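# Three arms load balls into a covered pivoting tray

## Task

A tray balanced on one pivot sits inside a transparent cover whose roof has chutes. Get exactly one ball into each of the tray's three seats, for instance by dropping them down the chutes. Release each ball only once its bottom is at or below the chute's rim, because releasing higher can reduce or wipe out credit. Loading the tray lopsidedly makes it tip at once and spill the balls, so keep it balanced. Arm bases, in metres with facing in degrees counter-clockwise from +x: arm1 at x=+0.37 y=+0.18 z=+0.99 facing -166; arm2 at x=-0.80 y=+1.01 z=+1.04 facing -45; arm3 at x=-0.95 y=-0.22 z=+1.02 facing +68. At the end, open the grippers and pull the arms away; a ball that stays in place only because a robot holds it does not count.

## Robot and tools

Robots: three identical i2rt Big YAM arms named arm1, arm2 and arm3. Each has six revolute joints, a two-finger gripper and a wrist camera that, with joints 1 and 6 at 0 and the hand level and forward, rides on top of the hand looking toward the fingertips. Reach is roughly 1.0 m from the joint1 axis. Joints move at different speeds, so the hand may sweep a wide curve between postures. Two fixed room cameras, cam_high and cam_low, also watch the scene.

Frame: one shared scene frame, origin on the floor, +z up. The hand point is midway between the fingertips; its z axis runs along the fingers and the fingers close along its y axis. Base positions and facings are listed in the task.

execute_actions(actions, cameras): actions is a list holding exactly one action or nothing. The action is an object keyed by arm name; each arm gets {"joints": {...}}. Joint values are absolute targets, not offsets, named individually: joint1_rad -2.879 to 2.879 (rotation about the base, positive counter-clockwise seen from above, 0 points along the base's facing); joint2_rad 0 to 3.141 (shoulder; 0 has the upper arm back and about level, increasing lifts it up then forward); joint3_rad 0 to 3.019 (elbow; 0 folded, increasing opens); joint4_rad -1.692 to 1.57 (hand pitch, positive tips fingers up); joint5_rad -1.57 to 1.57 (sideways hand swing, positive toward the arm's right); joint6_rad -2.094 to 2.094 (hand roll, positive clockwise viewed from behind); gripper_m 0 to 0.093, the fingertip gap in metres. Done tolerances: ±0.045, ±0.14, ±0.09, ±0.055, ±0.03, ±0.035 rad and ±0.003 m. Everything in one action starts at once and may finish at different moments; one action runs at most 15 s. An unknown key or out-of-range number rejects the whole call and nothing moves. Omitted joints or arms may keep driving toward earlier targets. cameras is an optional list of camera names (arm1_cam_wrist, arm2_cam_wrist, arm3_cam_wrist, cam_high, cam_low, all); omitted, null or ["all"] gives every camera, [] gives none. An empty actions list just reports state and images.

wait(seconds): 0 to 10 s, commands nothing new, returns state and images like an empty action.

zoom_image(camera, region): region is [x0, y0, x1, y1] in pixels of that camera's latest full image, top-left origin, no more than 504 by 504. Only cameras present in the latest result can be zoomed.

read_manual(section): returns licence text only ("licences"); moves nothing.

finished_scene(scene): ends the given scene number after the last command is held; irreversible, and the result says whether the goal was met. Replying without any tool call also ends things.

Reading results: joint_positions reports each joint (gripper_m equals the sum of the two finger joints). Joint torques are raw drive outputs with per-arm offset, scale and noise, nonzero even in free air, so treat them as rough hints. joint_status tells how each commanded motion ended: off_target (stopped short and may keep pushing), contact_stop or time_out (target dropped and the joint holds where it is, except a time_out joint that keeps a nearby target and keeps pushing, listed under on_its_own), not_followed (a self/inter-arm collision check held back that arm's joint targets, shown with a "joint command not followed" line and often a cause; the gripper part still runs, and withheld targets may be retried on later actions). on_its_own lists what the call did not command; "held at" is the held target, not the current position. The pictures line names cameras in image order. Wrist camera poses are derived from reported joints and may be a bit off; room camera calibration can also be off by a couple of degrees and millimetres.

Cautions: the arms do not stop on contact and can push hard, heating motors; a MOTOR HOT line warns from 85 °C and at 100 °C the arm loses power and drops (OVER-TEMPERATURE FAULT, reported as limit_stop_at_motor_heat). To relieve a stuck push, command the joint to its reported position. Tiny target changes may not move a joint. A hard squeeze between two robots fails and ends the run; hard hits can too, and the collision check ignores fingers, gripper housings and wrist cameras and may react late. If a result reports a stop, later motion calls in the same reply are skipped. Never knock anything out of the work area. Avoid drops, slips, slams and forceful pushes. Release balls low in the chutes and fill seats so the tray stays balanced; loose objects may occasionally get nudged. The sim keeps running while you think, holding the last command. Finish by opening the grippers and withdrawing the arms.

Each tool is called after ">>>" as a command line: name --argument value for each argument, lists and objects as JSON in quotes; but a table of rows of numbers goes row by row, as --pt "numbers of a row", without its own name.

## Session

>>> execute_actions --actions '[]'

Scene clock: 0.00 s.
Joint torques (N m, as the arm reports them, + toward a larger angle): no reading
Motor temperatures (°C, as the motors report them): arm1=[19 21 23 22 19 23] | arm2=[20 21 21 19 23 21] | arm3=[21 21 22 22 20 19]
arm1.joint_positions: joint1_rad=-0.059 joint2_rad=+0.369 joint3_rad=+1.699 joint4_rad=-1.530 joint5_rad=+0.209 joint6_rad=-0.284 gripper_m=+0.094
arm1.joint_status: not commanded
arm1.hand: x=+0.3441 y=+0.2100 z=+1.6441 quat_wxyz=(+0.114, -0.764, -0.117, +0.623) (m; scene frame)
arm2.joint_positions: joint1_rad=+0.038 joint2_rad=+0.537 joint3_rad=+1.369 joint4_rad=-1.188 joint5_rad=+0.111 joint6_rad=-0.214 gripper_m=+0.094
arm2.joint_status: not commanded
arm2.hand: x=-0.6535 y=+0.8363 z=+1.6128 quat_wxyz=(-0.482, -0.253, -0.783, +0.300) (m; scene frame)
arm3.joint_positions: joint1_rad=-0.437 joint2_rad=+0.525 joint3_rad=+1.597 joint4_rad=-1.497 joint5_rad=+0.059 joint6_rad=-0.003 gripper_m=+0.094
arm3.joint_status: not commanded
arm3.hand: x=-0.8362 y=-0.1307 z=+1.6266 quat_wxyz=(-0.508, +0.294, -0.792, -0.169) (m; scene frame)
pictures: arm1_cam_wrist, arm2_cam_wrist, arm3_cam_wrist, cam_high, cam_low
camera_calibration (this result's frames):
arm1_cam_wrist: T_world_to_cam=[[-0.0439628, 0.947549, 0.316574, -0.705024], [0.730238, 0.246729, -0.637085, 0.750239], [-0.681777, 0.203166, -0.702783, 1.47012], [0, 0, 0, 1]] pos_world=[0.423445, 0.18426, 1.73433]
arm2_cam_wrist: T_world_to_cam=[[-0.691785, -0.681655, 0.238285, -0.265733], [-0.682749, 0.509995, -0.523219, -0.0267972], [0.235131, -0.524644, -0.818207, 2.03829], [0, 0, 0, 1]] pos_world=[-0.68139, 0.901904, 1.71704]
arm3_cam_wrist: T_world_to_cam=[[0.628942, -0.776986, 0.0269266, 0.37611], [-0.674137, -0.562287, -0.478928, 0.145344], [0.387261, 0.283066, -0.877441, 1.91196], [0, 0, 0, 1]] pos_world=[-0.878997, -0.167253, 1.73711]
Images, in order (width x height): arm1_cam_wrist 616x616, arm2_cam_wrist 616x616, arm3_cam_wrist 616x616, cam_high 672x504, cam_low 672x504.

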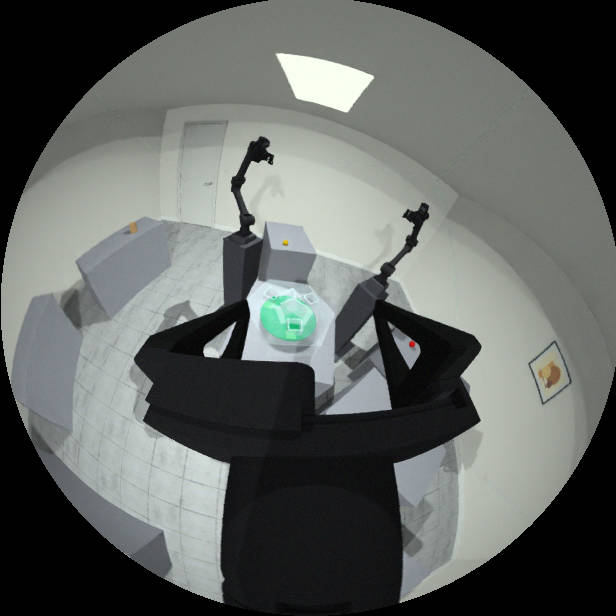

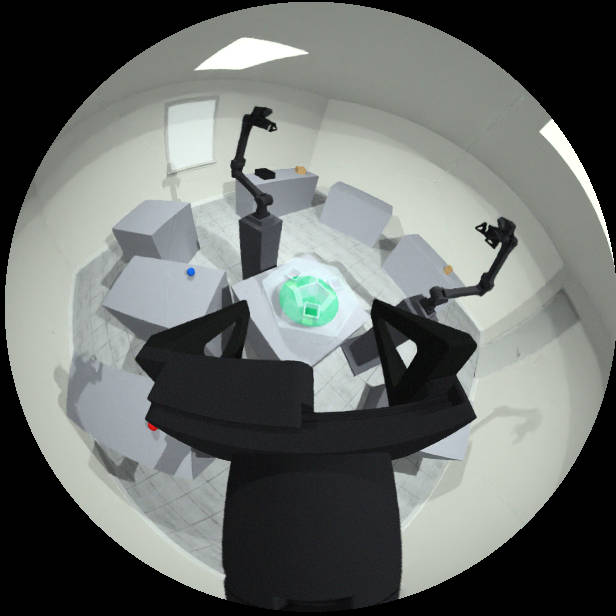

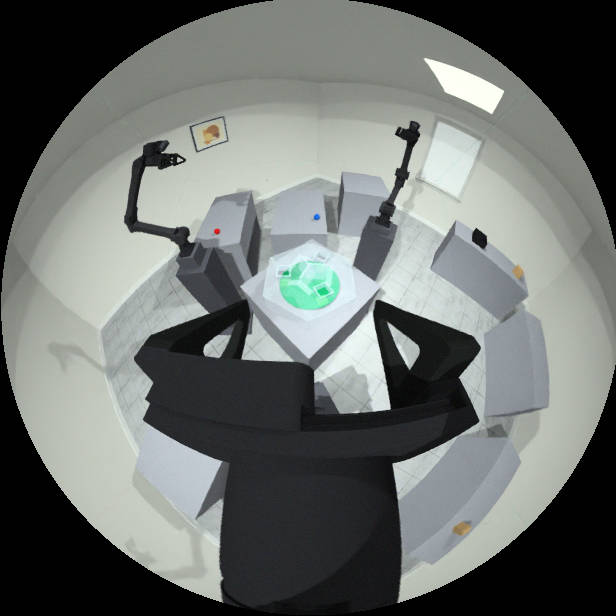

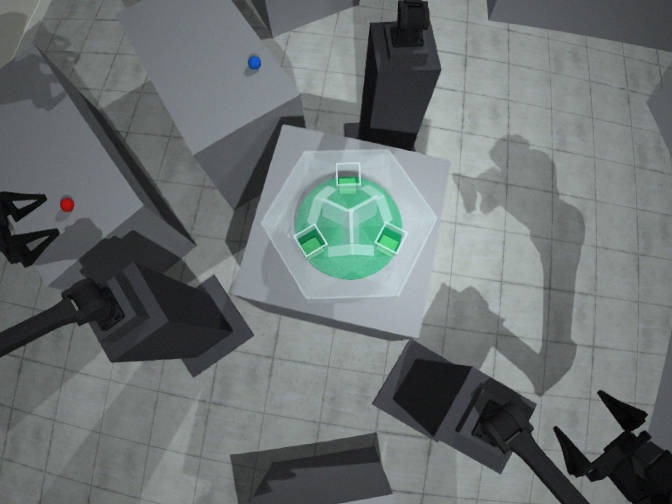

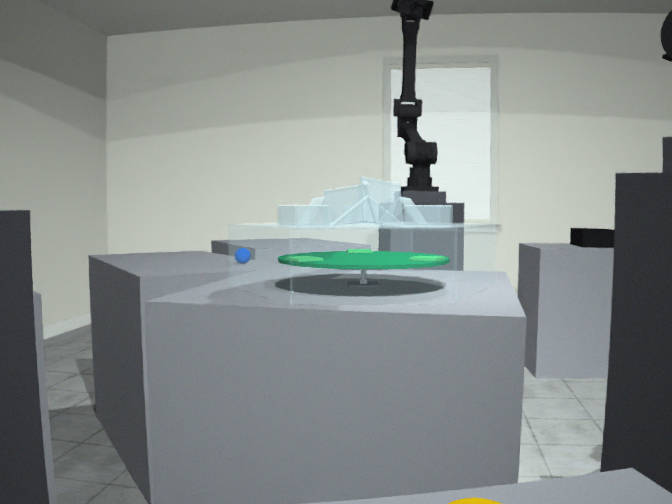

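>>> execute_actions --actions '[{"arm1":{"joints":{"joint1_rad":-1.745,"joint2_rad":2.4,"joint3_rad":1.73,"joint4_rad":-0.87,"joint5_rad":0,"joint6_rad":0}},"arm2":{"joints":{"joint1_rad":1.665,"joint2_rad":2.41,"joint3_rad":1.565,"joint4_rad":-0.705,"joint5_rad":0,"joint6_rad":0}},"arm3":{"joints":{"joint1_rad":1.315,"joint2_rad":2.33,"joint3_rad":1.505,"joint4_rad":-0.717,"joint5_rad":0,"joint6_rad":0}}}]' --cameras '["arm1_cam_wrist","arm2_cam_wrist","arm3_cam_wrist"]'

Scene clock: 3.10 s.
Joint torques (N m, as the arm reports them, + toward a larger angle): arm1=[ -0.35 -18.36   7.36   0.46  -0.23   0.03] | arm2=[  0.95 -17.95   6.68   0.51   0.05   0.21] | arm3=[  0.2  -21.47   6.66   0.62   0.14   0.06]
Motor temperatures (°C, as the motors report them): arm1=[19 22 23 22 19 23] | arm2=[20 22 21 19 23 21] | arm3=[21 22 23 22 20 19]
arm1.joint_positions: joint1_rad=-1.741 joint2_rad=+2.413 joint3_rad=+1.718 joint4_rad=-0.878 joint5_rad=+0.001 joint6_rad=-0.013 gripper_m=+0.094
arm1.joint_status: all done
arm1.hand: x=+0.3268 y=+0.8251 z=+0.8368 quat_wxyz=(+0.003, -0.737, +0.675, +0.000) (m; scene frame)
arm2.joint_positions: joint1_rad=+1.667 joint2_rad=+2.409 joint3_rad=+1.558 joint4_rad=-0.711 joint5_rad=-0.001 joint6_rad=-0.015 gripper_m=+0.094
arm2.joint_status: all done
arm2.hand: x=-0.4103 y=+1.4723 z=+0.8427 quat_wxyz=(-0.008, +0.430, -0.903, -0.008) (m; scene frame)
arm3.joint_positions: joint1_rad=+1.313 joint2_rad=+2.342 joint3_rad=+1.494 joint4_rad=-0.720 joint5_rad=-0.002 joint6_rad=-0.003 gripper_m=+0.094
arm3.joint_status: all done
arm3.hand: x=-1.4195 y=+0.1308 z=+0.8384 quat_wxyz=(+0.008, +0.948, -0.317, -0.005) (m; scene frame)
pictures: arm1_cam_wrist, arm2_cam_wrist, arm3_cam_wrist
camera_calibration (this result's frames):
arm1_cam_wrist: T_world_to_cam=[[0.996423, 0.0844139, -0.00402797, -0.39259], [0.0710915, -0.811488, 0.580029, 0.16681], [0.0456939, -0.578241, -0.814586, 1.26651], [0, 0, 0, 1]] pos_world=[0.321455, 0.90085, 0.933343]
arm2_cam_wrist: T_world_to_cam=[[0.781352, -0.624039, 0.00802159, 1.23311], [-0.514684, -0.637054, 0.573814, 0.245273], [-0.352972, -0.452479, -0.818947, 1.3377], [0, 0, 0, 1]] pos_world=[-0.365083, 1.53104, 0.944876]
arm3_cam_wrist: T_world_to_cam=[[0.607238, 0.794454, -0.0102762, 0.762239], [0.647084, -0.487009, 0.586605, 0.493974], [0.461026, -0.362858, -0.809808, 1.50467], [0, 0, 0, 1]] pos_world=[-1.4762, 0.180989, 0.936562]
Images, in order (width x height): arm1_cam_wrist 616x616, arm2_cam_wrist 616x616, arm3_cam_wrist 616x616.

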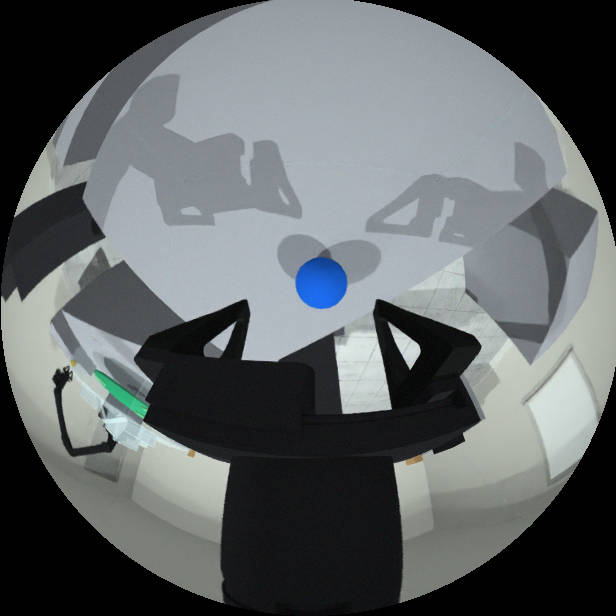

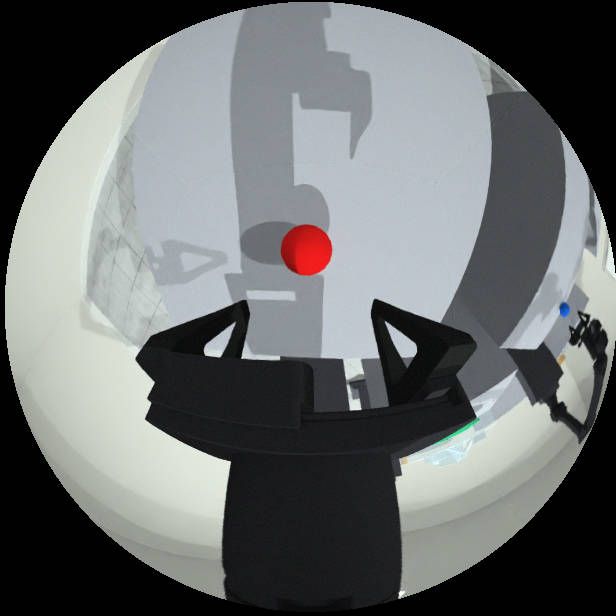

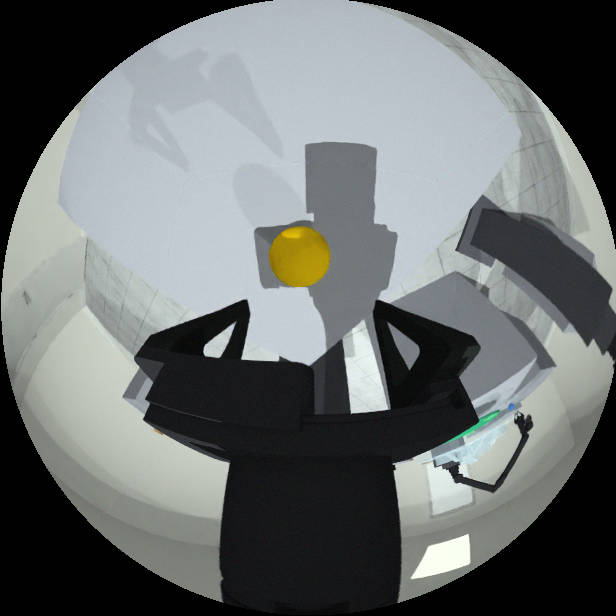

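>>> execute_actions --actions '[{"arm1":{"joints":{"joint1_rad":-1.764,"joint2_rad":2.513,"joint3_rad":1.693,"joint4_rad":-0.724}},"arm2":{"joints":{"joint1_rad":1.683,"joint2_rad":2.614,"joint3_rad":1.72,"joint4_rad":-0.656}},"arm3":{"joints":{"joint1_rad":1.339,"joint2_rad":2.484,"joint3_rad":1.625,"joint4_rad":-0.677}}}]' --cameras '["arm1_cam_wrist","arm2_cam_wrist","arm3_cam_wrist"]'

Scene clock: 4.97 s.
Joint torques (N m, as the arm reports them, + toward a larger angle): arm1=[  0.03 -18.42   6.34   0.81  -0.23   0.03] | arm2=[  2.08 -18.35   7.31   0.61   0.05   0.21] | arm3=[  0.39 -22.26   7.34   0.65   0.13   0.05]
Motor temperatures (°C, as the motors report them): arm1=[19 23 23 22 19 23] | arm2=[20 22 22 19 23 21] | arm3=[21 22 24 22 20 19]
arm1.joint_positions: joint1_rad=-1.762 joint2_rad=+2.521 joint3_rad=+1.684 joint4_rad=-0.742 joint5_rad=+0.001 joint6_rad=-0.013 gripper_m=+0.094
arm1.joint_status: all done
arm1.hand: x=+0.3412 y=+0.8072 z=+0.7612 quat_wxyz=(+0.001, -0.730, +0.683, -0.002) (m; scene frame)
arm2.joint_positions: joint1_rad=+1.668 joint2_rad=+2.614 joint3_rad=+1.700 joint4_rad=-0.664 joint5_rad=-0.001 joint6_rad=-0.015 gripper_m=+0.094
arm2.joint_status: all done
arm2.hand: x=-0.4031 y=+1.4833 z=+0.7566 quat_wxyz=(-0.001, +0.431, -0.902, -0.004) (m; scene frame)
arm3.joint_positions: joint1_rad=+1.334 joint2_rad=+2.495 joint3_rad=+1.602 joint4_rad=-0.681 joint5_rad=-0.002 joint6_rad=-0.003 gripper_m=+0.094
arm3.joint_status: all done
arm3.hand: x=-1.4404 y=+0.1294 z=+0.7775 quat_wxyz=(+0.009, +0.952, -0.307, -0.002) (m; scene frame)
pictures: arm1_cam_wrist, arm2_cam_wrist, arm3_cam_wrist
camera_calibration (this result's frames):
arm1_cam_wrist: T_world_to_cam=[[0.997952, 0.0638304, -0.0042428, -0.389487], [0.0542482, -0.809259, 0.584943, 0.195365], [0.0339036, -0.583975, -0.811064, 1.19991], [0, 0, 0, 1]] pos_world=[0.33741, 0.883677, 0.857271]
arm2_cam_wrist: T_world_to_cam=[[0.78245, -0.622666, 0.00768548, 1.23371], [-0.507843, -0.630923, 0.586542, 0.28938], [-0.360371, -0.462843, -0.809882, 1.28033], [0, 0, 0, 1]] pos_world=[-0.356962, 1.54335, 0.857698]
arm3_cam_wrist: T_world_to_cam=[[0.590404, 0.807043, -0.0102259, 0.749466], [0.654457, -0.471286, 0.591249, 0.5475], [0.472344, -0.355768, -0.806424, 1.47724], [0, 0, 0, 1]] pos_world=[-1.49857, 0.178731, 0.875236]
Images, in order (width x height): arm1_cam_wrist 616x616, arm2_cam_wrist 616x616, arm3_cam_wrist 616x616.

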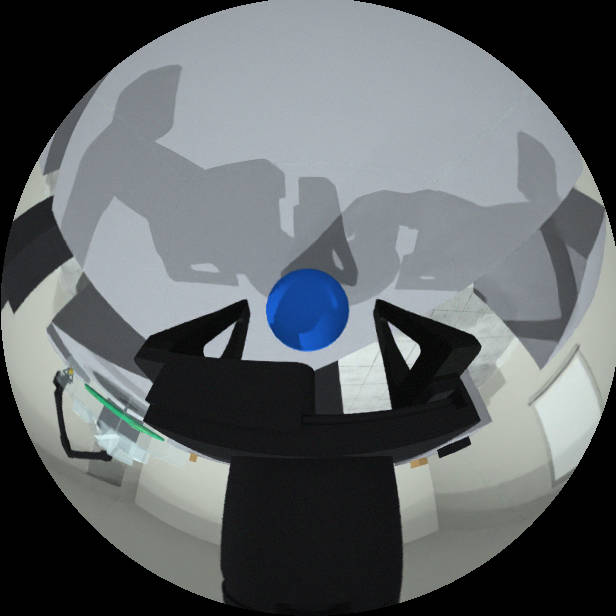

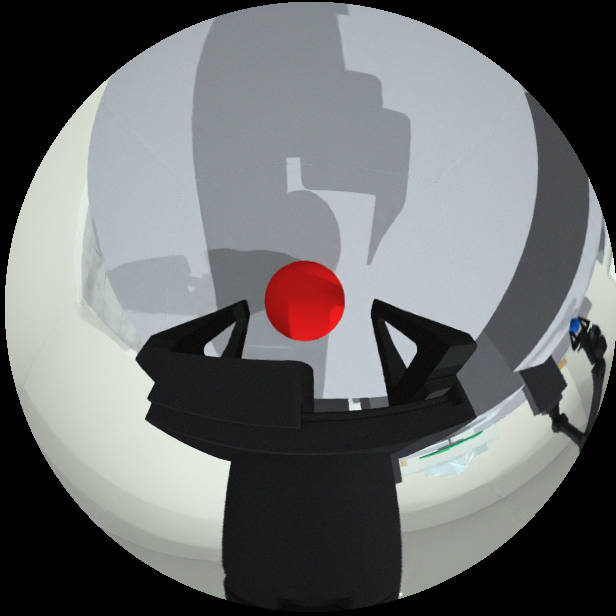

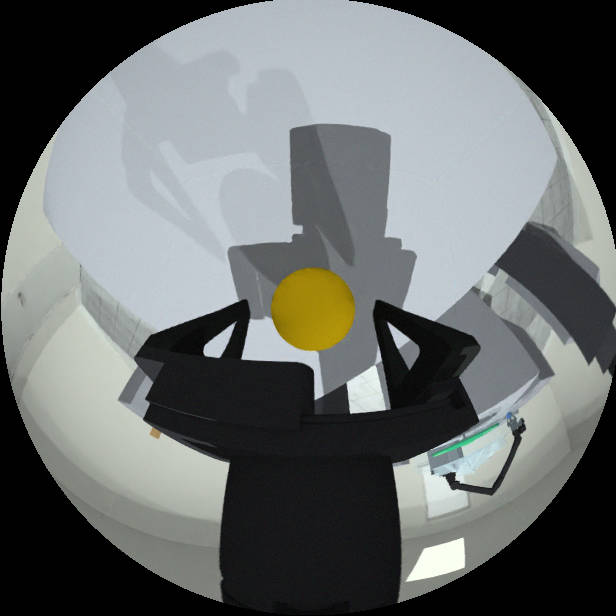

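>>> execute_actions --actions '[{"arm1":{"joints":{"joint2_rad":2.543,"joint4_rad":-0.715}},"arm2":{"joints":{"joint1_rad":1.69,"joint2_rad":2.648,"joint4_rad":-0.624}},"arm3":{"joints":{"joint2_rad":2.508,"joint4_rad":-0.66}}}]' --cameras '["arm2_cam_wrist"]'

Scene clock: 5.73 s.
Joint torques (N m, as the arm reports them, + toward a larger angle): arm1=[ -0.11 -16.06   6.09   0.88  -0.23   0.04] | arm2=[  1.75 -15.81   7.4    0.92   0.05   0.21] | arm3=[  0.43 -19.98   7.41   0.96   0.14   0.06]
Motor temperatures (°C, as the motors report them): arm1=[19 23 23 22 19 23] | arm2=[20 22 22 19 23 21] | arm3=[21 22 24 22 20 19]
arm1.joint_positions: joint1_rad=-1.762 joint2_rad=+2.524 joint3_rad=+1.684 joint4_rad=-0.734 joint5_rad=+0.001 joint6_rad=-0.013 gripper_m=+0.094
arm1.joint_status: all done
arm1.hand: x=+0.3411 y=+0.8082 z=+0.7595 quat_wxyz=(+0.003, -0.730, +0.683, +0.000) (m; scene frame)
arm2.joint_positions: joint1_rad=+1.678 joint2_rad=+2.619 joint3_rad=+1.700 joint4_rad=-0.640 joint5_rad=-0.001 joint6_rad=-0.015 gripper_m=+0.094
arm2.joint_status: all done
arm2.hand: x=-0.4050 y=+1.4899 z=+0.7538 quat_wxyz=(-0.009, +0.435, -0.900, -0.008) (m; scene frame)
arm3.joint_positions: joint1_rad=+1.334 joint2_rad=+2.496 joint3_rad=+1.602 joint4_rad=-0.672 joint5_rad=-0.002 joint6_rad=-0.003 gripper_m=+0.094
arm3.joint_status: all done
arm3.hand: x=-1.4420 y=+0.1306 z=+0.7770 quat_wxyz=(+0.008, +0.952, -0.307, -0.006) (m; scene frame)
pictures: arm2_cam_wrist
camera_calibration (this result's frames):
arm2_cam_wrist: T_world_to_cam=[[0.787939, -0.615698, 0.00822466, 1.23076], [-0.509192, -0.644011, 0.57094, 0.324964], [-0.34623, -0.454054, -0.820951, 1.28136], [0, 0, 0, 1]] pos_world=[-0.360649, 1.54886, 0.856273]
Images, in order (width x height): arm2_cam_wrist 616x616.

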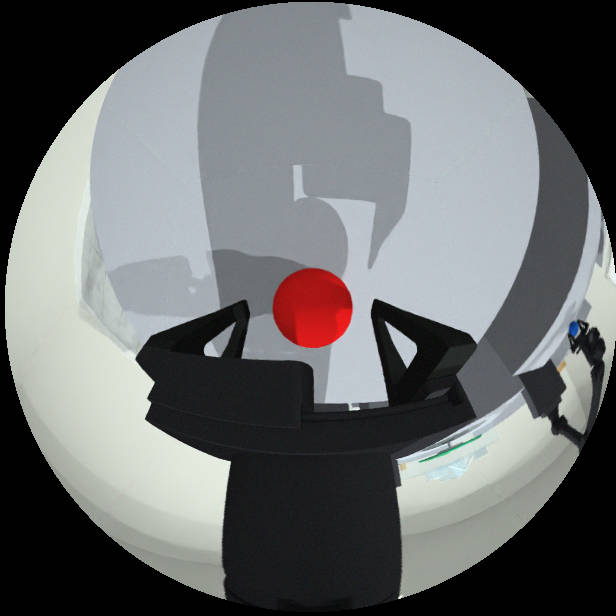

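>>> execute_actions --actions '[{"arm1":{"joints":{"gripper_m":0.048}},"arm2":{"joints":{"joint2_rad":2.655,"gripper_m":0.048}},"arm3":{"joints":{"joint2_rad":2.513,"gripper_m":0.048}}}]' --cameras '["arm1_cam_wrist","arm2_cam_wrist","arm3_cam_wrist","cam_high"]'

>>> zoom_image --camera "cam_high" --region '[240, 130, 460, 320]'

Scene clock: 6.43 s.
Joint torques (N m, as the arm reports them, + toward a larger angle): arm1=[  0.19 -16.21   6.21   0.86  -0.16   0.03] | arm2=[  1.81 -15.99   7.29   0.91   0.02   0.2 ] | arm3=[  0.33 -20.04   7.32   0.94   0.09   0.07]
Motor temperatures (°C, as the motors report them): arm1=[19 23 24 22 19 23] | arm2=[20 23 22 19 23 21] | arm3=[21 23 24 22 20 19]
arm1.joint_positions: joint1_rad=-1.762 joint2_rad=+2.524 joint3_rad=+1.684 joint4_rad=-0.734 joint5_rad=+0.000 joint6_rad=-0.013 gripper_m=+0.055
arm1.joint_status: gripper_m off_target (ended at +0.055, target +0.048)
arm1.hand: x=+0.3410 y=+0.8083 z=+0.7593 quat_wxyz=(+0.002, -0.730, +0.683, +0.001) (m; scene frame)
arm2.joint_positions: joint1_rad=+1.678 joint2_rad=+2.624 joint3_rad=+1.700 joint4_rad=-0.640 joint5_rad=+0.001 joint6_rad=-0.015 gripper_m=+0.055
arm2.joint_status: gripper_m off_target (ended at +0.055, target +0.048); the others done
arm2.hand: x=-0.4063 y=+1.4884 z=+0.7508 quat_wxyz=(-0.007, +0.435, -0.900, -0.007) (m; scene frame)
arm3.joint_positions: joint1_rad=+1.334 joint2_rad=+2.500 joint3_rad=+1.602 joint4_rad=-0.671 joint5_rad=+0.000 joint6_rad=-0.003 gripper_m=+0.055
arm3.joint_status: gripper_m off_target (ended at +0.055, target +0.048); the others done
arm3.hand: x=-1.4408 y=+0.1300 z=+0.7746 quat_wxyz=(+0.008, +0.952, -0.307, -0.004) (m; scene frame)
pictures: arm1_cam_wrist, arm2_cam_wrist, arm3_cam_wrist, cam_high
camera_calibration (this result's frames):
arm1_cam_wrist: T_world_to_cam=[[0.99797, 0.063492, -0.00494942, -0.388576], [0.0545754, -0.812584, 0.580283, 0.203415], [0.0328215, -0.579375, -0.8144, 1.19821], [0, 0, 0, 1]] pos_world=[0.337358, 0.884178, 0.855864]
arm2_cam_wrist: T_world_to_cam=[[0.787961, -0.615656, 0.00926265, 1.23005], [-0.508033, -0.641572, 0.574707, 0.319068], [-0.347879, -0.457552, -0.818307, 1.28035], [0, 0, 0, 1]] pos_world=[-0.361729, 1.54782, 0.852955]
arm3_cam_wrist: T_world_to_cam=[[0.590445, 0.807031, -0.0087241, 0.748124], [0.656434, -0.473919, 0.586937, 0.556302], [0.469542, -0.352281, -0.809586, 1.47328], [0, 0, 0, 1]] pos_world=[-1.49867, 0.17889, 0.872756]
Images, in order (width x height): arm1_cam_wrist 616x616, arm2_cam_wrist 616x616, arm3_cam_wrist 616x616, cam_high 672x504.

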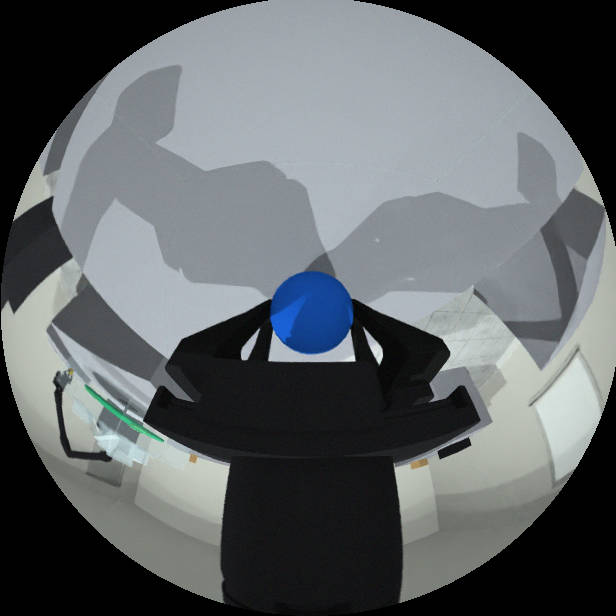

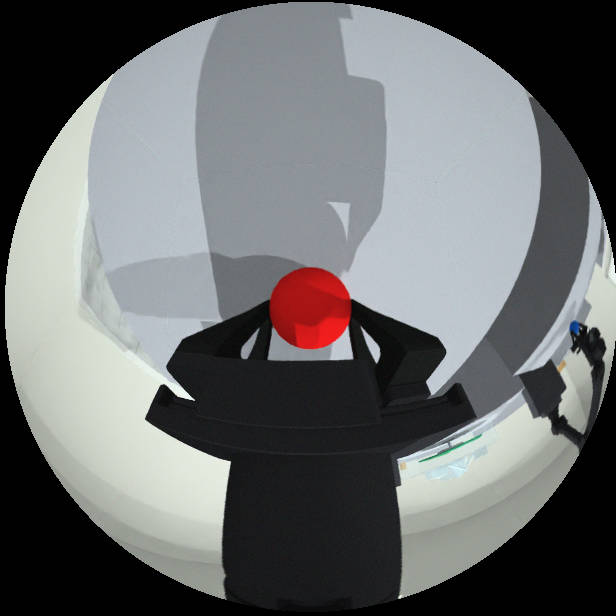

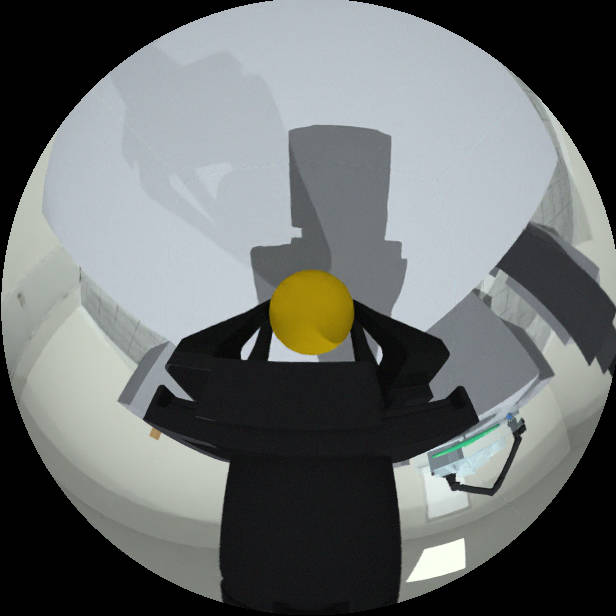

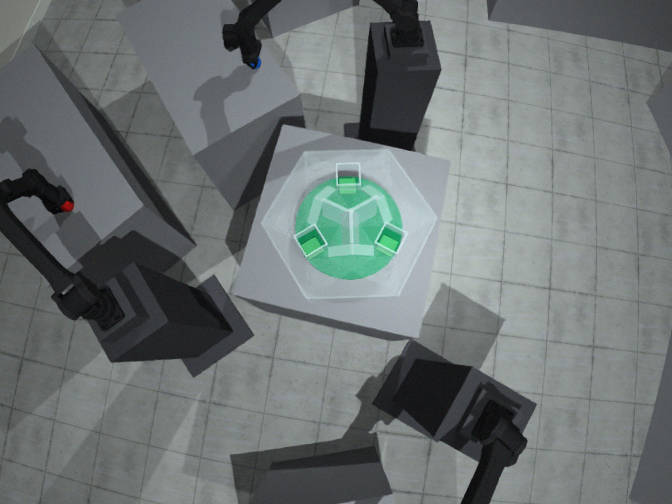

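Region (240, 130, 460, 320) of cam_high's 672x504 image, scaled by 2.291, with more detail than that image has; it fills the top 435 rows of this view, and the rest is white.

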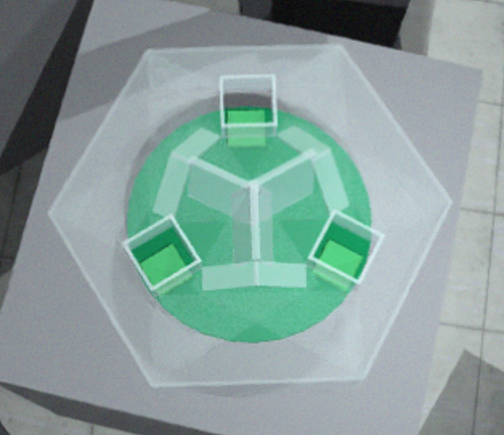

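>>> execute_actions --actions '[{"arm1":{"joints":{"joint1_rad":-0.477,"joint2_rad":1.98,"joint3_rad":1.585,"joint4_rad":-1.172}},"arm2":{"joints":{"joint1_rad":-0.257,"joint2_rad":2.05,"joint3_rad":1.585,"joint4_rad":-1.12}},"arm3":{"joints":{"joint1_rad":-0.588,"joint2_rad":2.18,"joint3_rad":1.89,"joint4_rad":-1.263}}}]' --cameras '["arm1_cam_wrist","arm2_cam_wrist","arm3_cam_wrist","cam_low"]'

Scene clock: 9.20 s.
Joint torques (N m, as the arm reports them, + toward a larger angle): arm1=[ -0.26 -15.4    8.48  -0.48  -0.11   0.03] | arm2=[  1.79 -16.31   8.15  -0.28   0.     0.19] | arm3=[ -0.05 -25.37   9.04   0.13   0.04   0.07]
Motor temperatures (°C, as the motors report them): arm1=[19 23 24 22 19 23] | arm2=[20 23 22 19 23 21] | arm3=[21 24 25 22 20 19]
arm1.joint_positions: joint1_rad=-0.474 joint2_rad=+1.998 joint3_rad=+1.570 joint4_rad=-1.157 joint5_rad=-0.002 joint6_rad=-0.013 gripper_m=+0.055
arm1.joint_status: all done
arm1.hand: x=-0.1959 y=+0.3158 z=+1.0333 quat_wxyz=(+0.002, -0.994, +0.108, -0.008) (m; scene frame)
arm2.joint_positions: joint1_rad=-0.269 joint2_rad=+2.052 joint3_rad=+1.582 joint4_rad=-1.105 joint5_rad=+0.001 joint6_rad=-0.014 gripper_m=+0.055
arm2.joint_status: all done
arm2.hand: x=-0.5073 y=+0.4859 z=+1.0452 quat_wxyz=(+0.004, -0.500, -0.866, -0.007) (m; scene frame)
arm3.joint_positions: joint1_rad=-0.590 joint2_rad=+2.217 joint3_rad=+1.878 joint4_rad=-1.254 joint5_rad=+0.002 joint6_rad=-0.003 gripper_m=+0.055
arm3.joint_status: all done
arm3.hand: x=-0.4013 y=+0.1447 z=+1.0243 quat_wxyz=(+0.017, +0.293, -0.956, +0.009) (m; scene frame)
pictures: arm1_cam_wrist, arm2_cam_wrist, arm3_cam_wrist, cam_low
camera_calibration (this result's frames):
arm1_cam_wrist: T_world_to_cam=[[0.217432, 0.976073, -0.00214715, -0.264152], [0.784492, -0.173445, 0.59539, -0.400908], [0.580772, -0.131141, -0.803434, 1.10806], [0, 0, 0, 1]] pos_world=[-0.271589, 0.333609, 1.12839]
arm2_cam_wrist: T_world_to_cam=[[-0.86248, -0.506037, 0.00745946, -0.198876], [-0.400191, 0.690953, 0.602022, -1.1659], [-0.309799, 0.516247, -0.798444, 0.552771], [0, 0, 0, 1]] pos_world=[-0.466859, 0.419575, 1.14474]
arm3_cam_wrist: T_world_to_cam=[[0.553485, -0.832726, 0.0149157, 0.322877], [-0.658642, -0.426676, 0.619789, -0.833892], [-0.50975, -0.352868, -0.784627, 0.774063], [0, 0, 0, 1]] pos_world=[-0.333365, 0.186208, 1.11937]
Images, in order (width x height): arm1_cam_wrist 616x616, arm2_cam_wrist 616x616, arm3_cam_wrist 616x616, cam_low 672x504.

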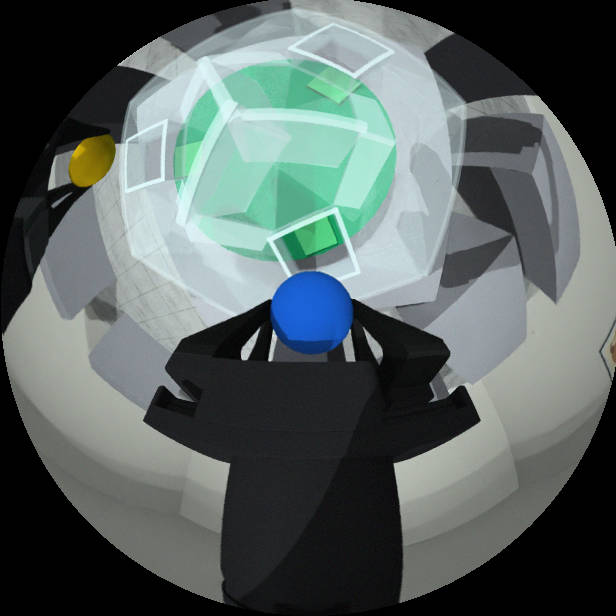

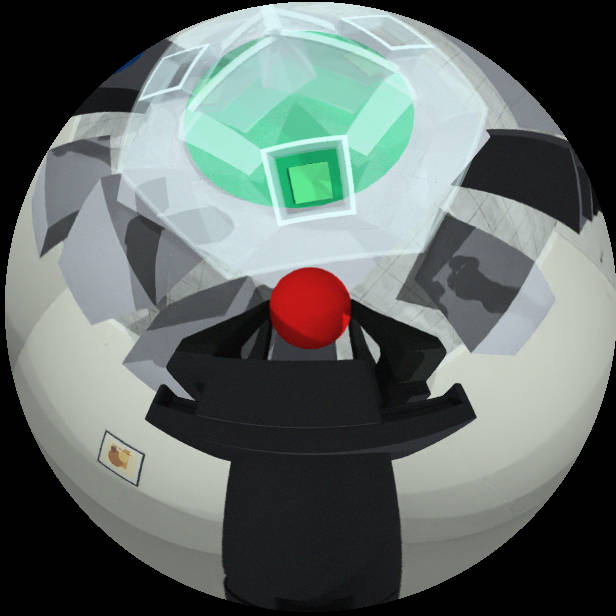

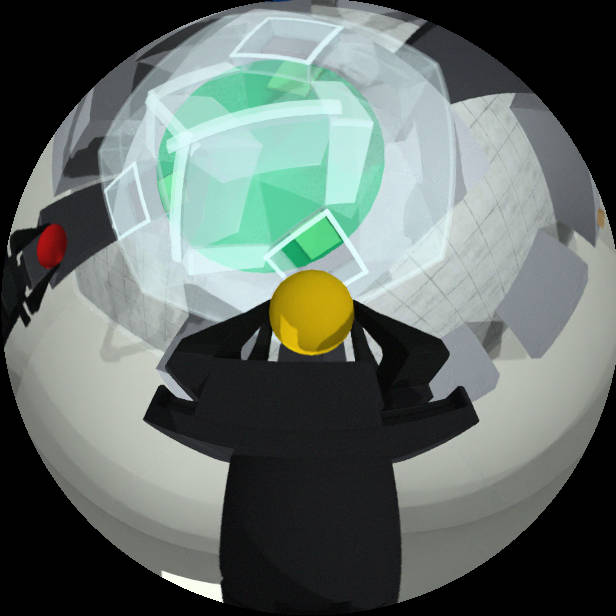

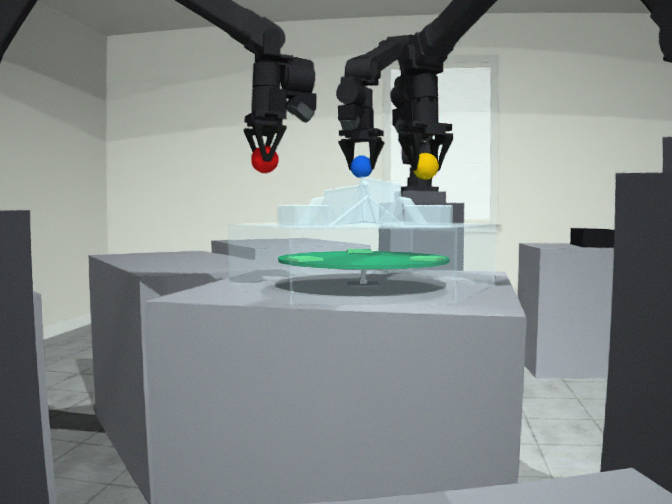

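>>> execute_actions --actions '[{"arm1":{"joints":{"joint1_rad":-0.489,"joint2_rad":2.072,"joint3_rad":1.52,"joint4_rad":-0.98}},"arm2":{"joints":{"joint2_rad":2.33,"joint3_rad":1.955,"joint4_rad":-1.16}},"arm3":{"joints":{"joint1_rad":-0.608,"joint2_rad":2.253,"joint3_rad":1.808,"joint4_rad":-1.098}}}]' --cameras '["arm1_cam_wrist","arm2_cam_wrist","arm3_cam_wrist","cam_low"]'

>>> zoom_image --camera "cam_low" --region '[255, 140, 475, 240]'

Scene clock: 10.57 s.
Joint torques (N m, as the arm reports them, + toward a larger angle): arm1=[ -0.4  -16.52   7.74   0.78  -0.11   0.04] | arm2=[  1.83 -18.94  12.29  -0.07   0.01   0.19] | arm3=[ -0.81 -23.89   8.81   0.85   0.03   0.05]
Motor temperatures (°C, as the motors report them): arm1=[19 24 24 22 19 23] | arm2=[20 24 23 19 23 21] | arm3=[21 24 25 22 20 19]
arm1.joint_positions: joint1_rad=-0.483 joint2_rad=+2.096 joint3_rad=+1.505 joint4_rad=-0.998 joint5_rad=-0.002 joint6_rad=-0.013 gripper_m=+0.055
arm1.joint_status: all done
arm1.hand: x=-0.1931 y=+0.3215 z=+0.9561 quat_wxyz=(+0.002, -0.994, +0.113, -0.010) (m; scene frame)
arm2.joint_positions: joint1_rad=-0.269 joint2_rad=+2.326 joint3_rad=+1.908 joint4_rad=-1.150 joint5_rad=+0.001 joint6_rad=-0.014 gripper_m=+0.055
arm2.joint_status: all done
arm2.hand: x=-0.4662 y=+0.4140 z=+0.9865 quat_wxyz=(+0.002, -0.500, -0.866, -0.006) (m; scene frame)
arm3.joint_positions: joint1_rad=-0.600 joint2_rad=+2.275 joint3_rad=+1.793 joint4_rad=-1.108 joint5_rad=+0.002 joint6_rad=-0.003 gripper_m=+0.055
arm3.joint_status: all done
arm3.hand: x=-0.4037 y=+0.1349 z=+0.9573 quat_wxyz=(+0.016, +0.288, -0.957, +0.008) (m; scene frame)
pictures: arm1_cam_wrist, arm2_cam_wrist, arm3_cam_wrist, cam_low
camera_calibration (this result's frames):
arm1_cam_wrist: T_world_to_cam=[[0.226771, 0.973946, -0.00218239, -0.267956], [0.780405, -0.180366, 0.598696, -0.357938], [0.582703, -0.13747, -0.800974, 1.04525], [0, 0, 0, 1]] pos_world=[-0.26897, 0.340106, 1.05093]
arm2_cam_wrist: T_world_to_cam=[[-0.862336, -0.506285, 0.00719701, -0.198979], [-0.402295, 0.693706, 0.597437, -1.06205], [-0.307466, 0.512296, -0.801884, 0.561919], [0, 0, 0, 1]] pos_world=[-0.426075, 0.348144, 1.08654]
arm3_cam_wrist: T_world_to_cam=[[0.545172, -0.838189, 0.015065, 0.314303], [-0.664492, -0.4211, 0.617353, -0.798918], [-0.511115, -0.346574, -0.786542, 0.717264], [0, 0, 0, 1]] pos_world=[-0.33562, 0.175606, 1.05264]
Images, in order (width x height): arm1_cam_wrist 616x616, arm2_cam_wrist 616x616, arm3_cam_wrist 616x616, cam_low 672x504.

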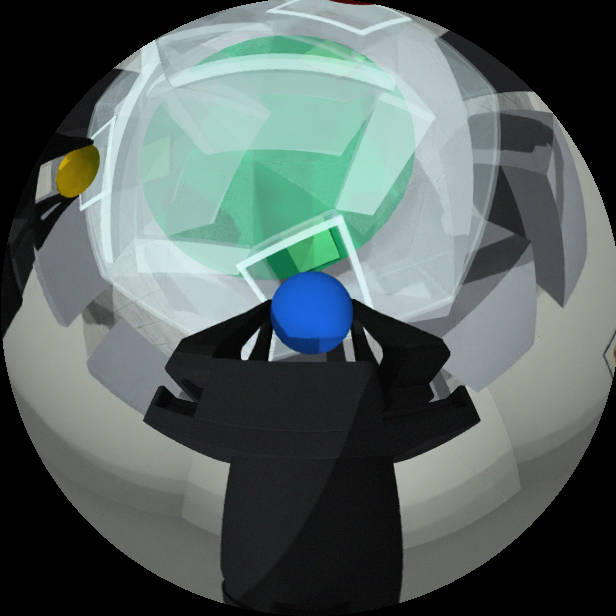

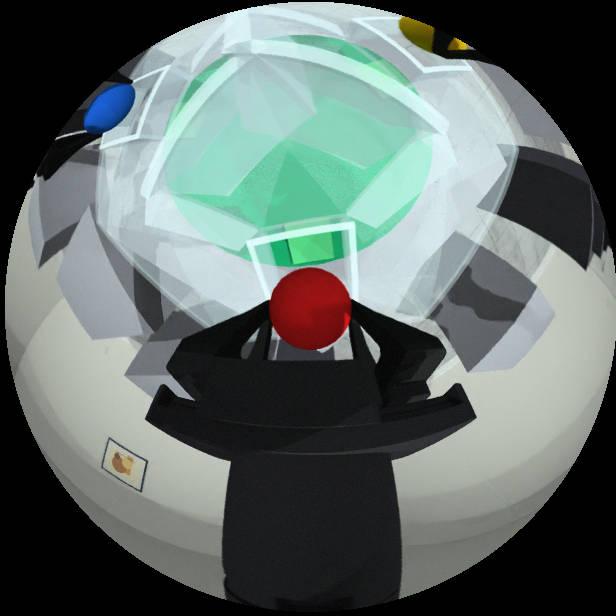

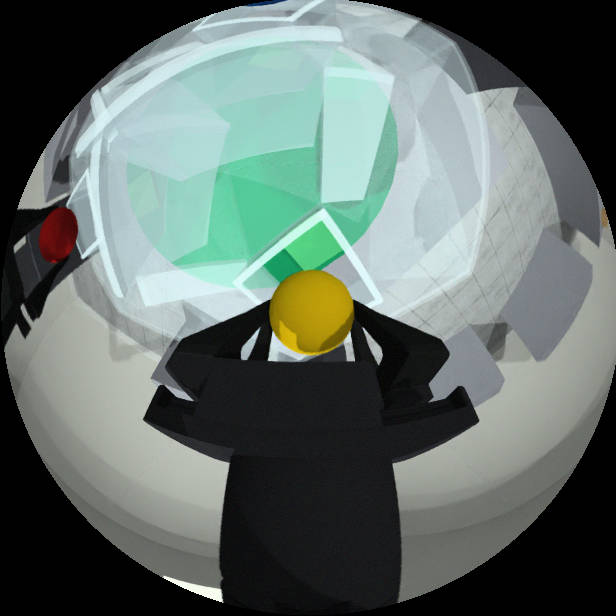

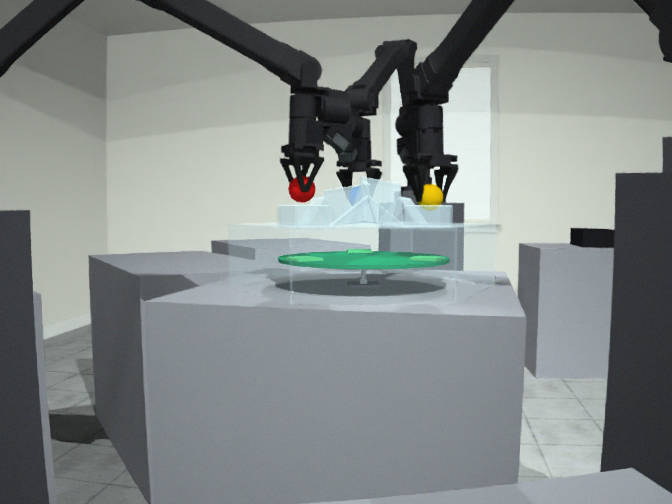

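Region (255, 140, 475, 240) of cam_low's 672x504 image, scaled by 2.291, with more detail than that image has; it fills the top 229 rows of this view, and the rest is white.

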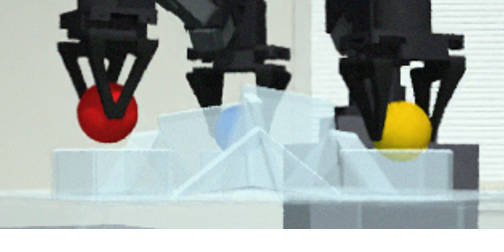

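>>> execute_actions --actions '[{"arm1":{"joints":{"joint2_rad":2.105,"joint4_rad":-0.955}},"arm2":{"joints":{"joint2_rad":2.369,"joint4_rad":-1.105}},"arm3":{"joints":{"joint4_rad":-1.073}}}]' --cameras '["arm1_cam_wrist","arm2_cam_wrist","cam_low"]'

>>> zoom_image --camera "cam_low" --region '[255, 140, 475, 240]'

Scene clock: 11.50 s.
Joint torques (N m, as the arm reports them, + toward a larger angle): arm1=[ -0.34 -15.11   7.8    0.89  -0.11   0.03] | arm2=[  1.94 -19.14  12.14   0.85   0.01   0.19] | arm3=[ -0.84 -24.11   8.83   0.93   0.03   0.07]
Motor temperatures (°C, as the motors report them): arm1=[19 24 24 22 19 23] | arm2=[20 24 23 19 23 21] | arm3=[21 24 25 22 20 19]
arm1.joint_positions: joint1_rad=-0.483 joint2_rad=+2.099 joint3_rad=+1.505 joint4_rad=-0.975 joint5_rad=-0.002 joint6_rad=-0.013 gripper_m=+0.055
arm1.joint_status: all done
arm1.hand: x=-0.1982 y=+0.3227 z=+0.9544 quat_wxyz=(+0.003, -0.994, +0.112, +0.001) (m; scene frame)
arm2.joint_positions: joint1_rad=-0.269 joint2_rad=+2.358 joint3_rad=+1.908 joint4_rad=-1.121 joint5_rad=+0.001 joint6_rad=-0.014 gripper_m=+0.055
arm2.joint_status: all done
arm2.hand: x=-0.4654 y=+0.4130 z=+0.9656 quat_wxyz=(+0.003, -0.500, -0.866, -0.006) (m; scene frame)
arm3.joint_positions: joint1_rad=-0.600 joint2_rad=+2.275 joint3_rad=+1.793 joint4_rad=-1.084 joint5_rad=+0.002 joint6_rad=-0.003 gripper_m=+0.055
arm3.joint_status: all done
arm3.hand: x=-0.3988 y=+0.1381 z=+0.9572 quat_wxyz=(+0.005, +0.288, -0.958, +0.005) (m; scene frame)
pictures: arm1_cam_wrist, arm2_cam_wrist, cam_low
camera_calibration (this result's frames):
arm1_cam_wrist: T_world_to_cam=[[0.22657, 0.973993, -0.00198391, -0.268269], [0.792253, -0.183108, 0.582072, -0.333526], [0.56657, -0.133452, -0.813135, 1.05412], [0, 0, 0, 1]] pos_world=[-0.272214, 0.340895, 1.05075]
arm2_cam_wrist: T_world_to_cam=[[-0.862318, -0.506316, 0.00714791, -0.198613], [-0.40164, 0.692503, 0.59927, -1.04956], [-0.30837, 0.513891, -0.800515, 0.543502], [0, 0, 0, 1]] pos_world=[-0.425214, 0.346964, 1.06547]
Images, in order (width x height): arm1_cam_wrist 616x616, arm2_cam_wrist 616x616, cam_low 672x504.

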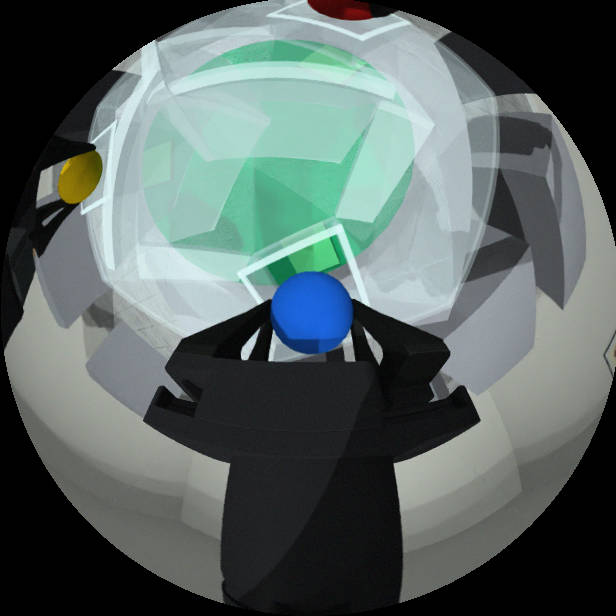

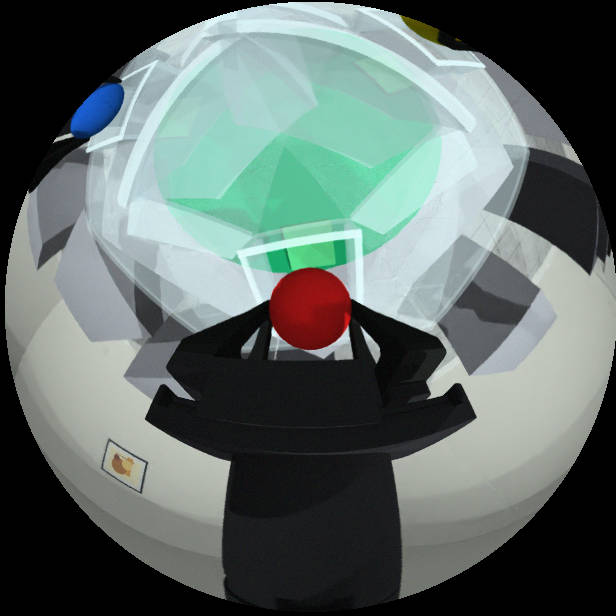

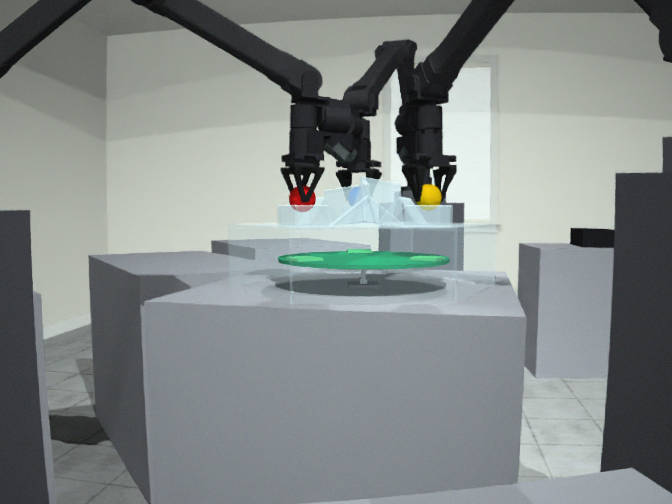

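Region (255, 140, 475, 240) of cam_low's 672x504 image, scaled by 2.291, with more detail than that image has; it fills the top 229 rows of this view, and the rest is white.

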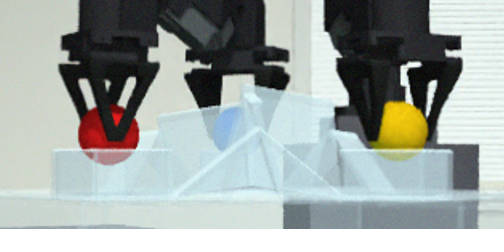

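All below the rim and centred.

>>> execute_actions --actions '[{"arm1":{"joints":{"gripper_m":0.07}},"arm2":{"joints":{"gripper_m":0.07}},"arm3":{"joints":{"gripper_m":0.07}}}]' --cameras '[]'

>>> execute_actions --actions '[{"arm1":{"joints":{"joint2_rad":1.75,"joint3_rad":1.32,"joint4_rad":-1.15}},"arm2":{"joints":{"joint2_rad":1.97,"joint3_rad":1.68,"joint4_rad":-1.3}},"arm3":{"joints":{"joint2_rad":1.88,"joint3_rad":1.56,"joint4_rad":-1.27}}}]' --cameras '["cam_low","cam_high"]'

Scene clock: 12.10 s.
Joint torques (N m, as the arm reports them, + toward a larger angle): arm1=[ -0.27 -14.46   7.82   0.86  -0.11   0.03] | arm2=[  1.91 -18.62  12.02   0.86   0.01   0.19] | arm3=[ -0.73 -24.09   8.87   0.89   0.03   0.07]
Motor temperatures (°C, as the motors report them): arm1=[19 24 24 22 19 23] | arm2=[20 24 24 19 23 21] | arm3=[21 24 25 22 20 19]
arm1.joint_positions: joint1_rad=-0.483 joint2_rad=+2.099 joint3_rad=+1.505 joint4_rad=-0.975 joint5_rad=-0.002 joint6_rad=-0.013 gripper_m=+0.070
arm1.joint_status: all done
arm1.hand: x=-0.1982 y=+0.3227 z=+0.9544 quat_wxyz=(+0.003, -0.994, +0.112, +0.001) (m; scene frame)
arm2.joint_positions: joint1_rad=-0.269 joint2_rad=+2.358 joint3_rad=+1.910 joint4_rad=-1.121 joint5_rad=+0.001 joint6_rad=-0.014 gripper_m=+0.070
arm2.joint_status: all done
arm2.hand: x=-0.4650 y=+0.4123 z=+0.9663 quat_wxyz=(+0.002, -0.500, -0.866, -0.006) (m; scene frame)
arm3.joint_positions: joint1_rad=-0.600 joint2_rad=+2.275 joint3_rad=+1.793 joint4_rad=-1.084 joint5_rad=+0.002 joint6_rad=-0.003 gripper_m=+0.070
arm3.joint_status: all done
arm3.hand: x=-0.3988 y=+0.1381 z=+0.9572 quat_wxyz=(+0.005, +0.288, -0.958, +0.005) (m; scene frame)
pictures: none
No camera images: the call's "cameras" was empty. Leave "cameras" out to get every camera's image.

Scene clock: 13.47 s.
Joint torques (N m, as the arm reports them, + toward a larger angle): arm1=[ -0.36 -11.11   8.33  -0.42  -0.11   0.03] | arm2=[  1.87 -14.21   8.59  -0.19   0.01   0.19] | arm3=[ -0.79 -17.18   8.35   0.2    0.03   0.06]
Motor temperatures (°C, as the motors report them): arm1=[19 24 25 22 19 23] | arm2=[20 24 24 19 23 21] | arm3=[21 24 25 22 20 19]
arm1.joint_positions: joint1_rad=-0.483 joint2_rad=+1.742 joint3_rad=+1.308 joint4_rad=-1.135 joint5_rad=-0.002 joint6_rad=-0.013 gripper_m=+0.070
arm1.joint_status: all done
arm1.hand: x=-0.1128 y=+0.3010 z=+1.0763 quat_wxyz=(+0.003, -0.994, +0.112, +0.000) (m; scene frame)
arm2.joint_positions: joint1_rad=-0.269 joint2_rad=+1.947 joint3_rad=+1.682 joint4_rad=-1.287 joint5_rad=+0.001 joint6_rad=-0.014 gripper_m=+0.070
arm2.joint_status: all done
arm2.hand: x=-0.5070 y=+0.4844 z=+1.1406 quat_wxyz=(-0.005, -0.500, -0.866, -0.001) (m; scene frame)
arm3.joint_positions: joint1_rad=-0.600 joint2_rad=+1.875 joint3_rad=+1.557 joint4_rad=-1.263 joint5_rad=+0.002 joint6_rad=-0.003 gripper_m=+0.070
arm3.joint_status: all done
arm3.hand: x=-0.4791 y=+0.0863 z=+1.1128 quat_wxyz=(+0.012, +0.288, -0.958, +0.007) (m; scene frame)
pictures: cam_high, cam_low
Images, in order (width x height): cam_high 672x504, cam_low 672x504.

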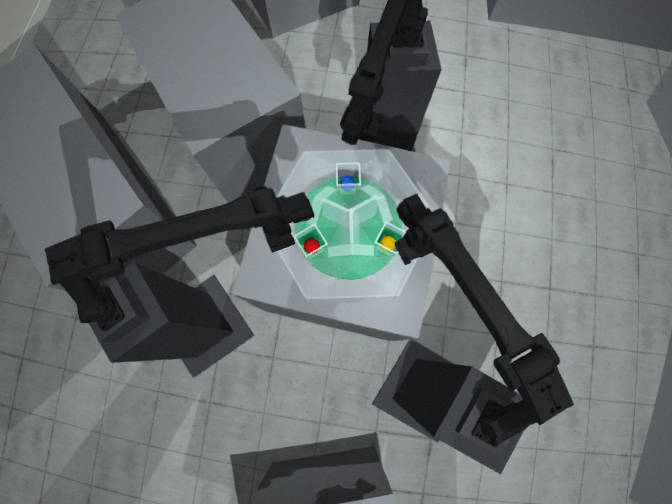

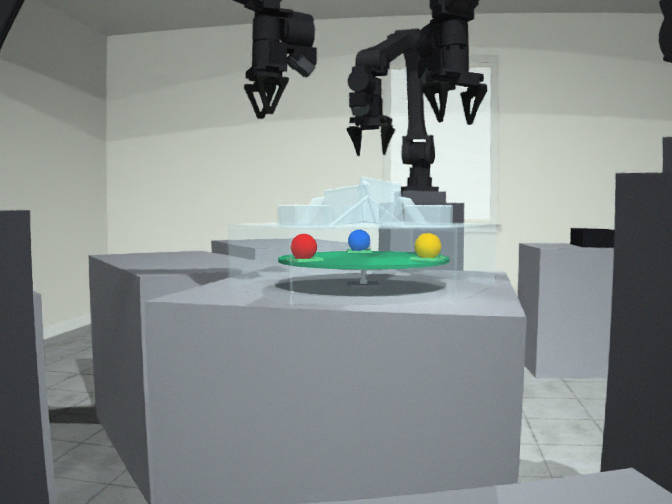

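>>> finished_scene --scene 2

The scene is finished: the task was done.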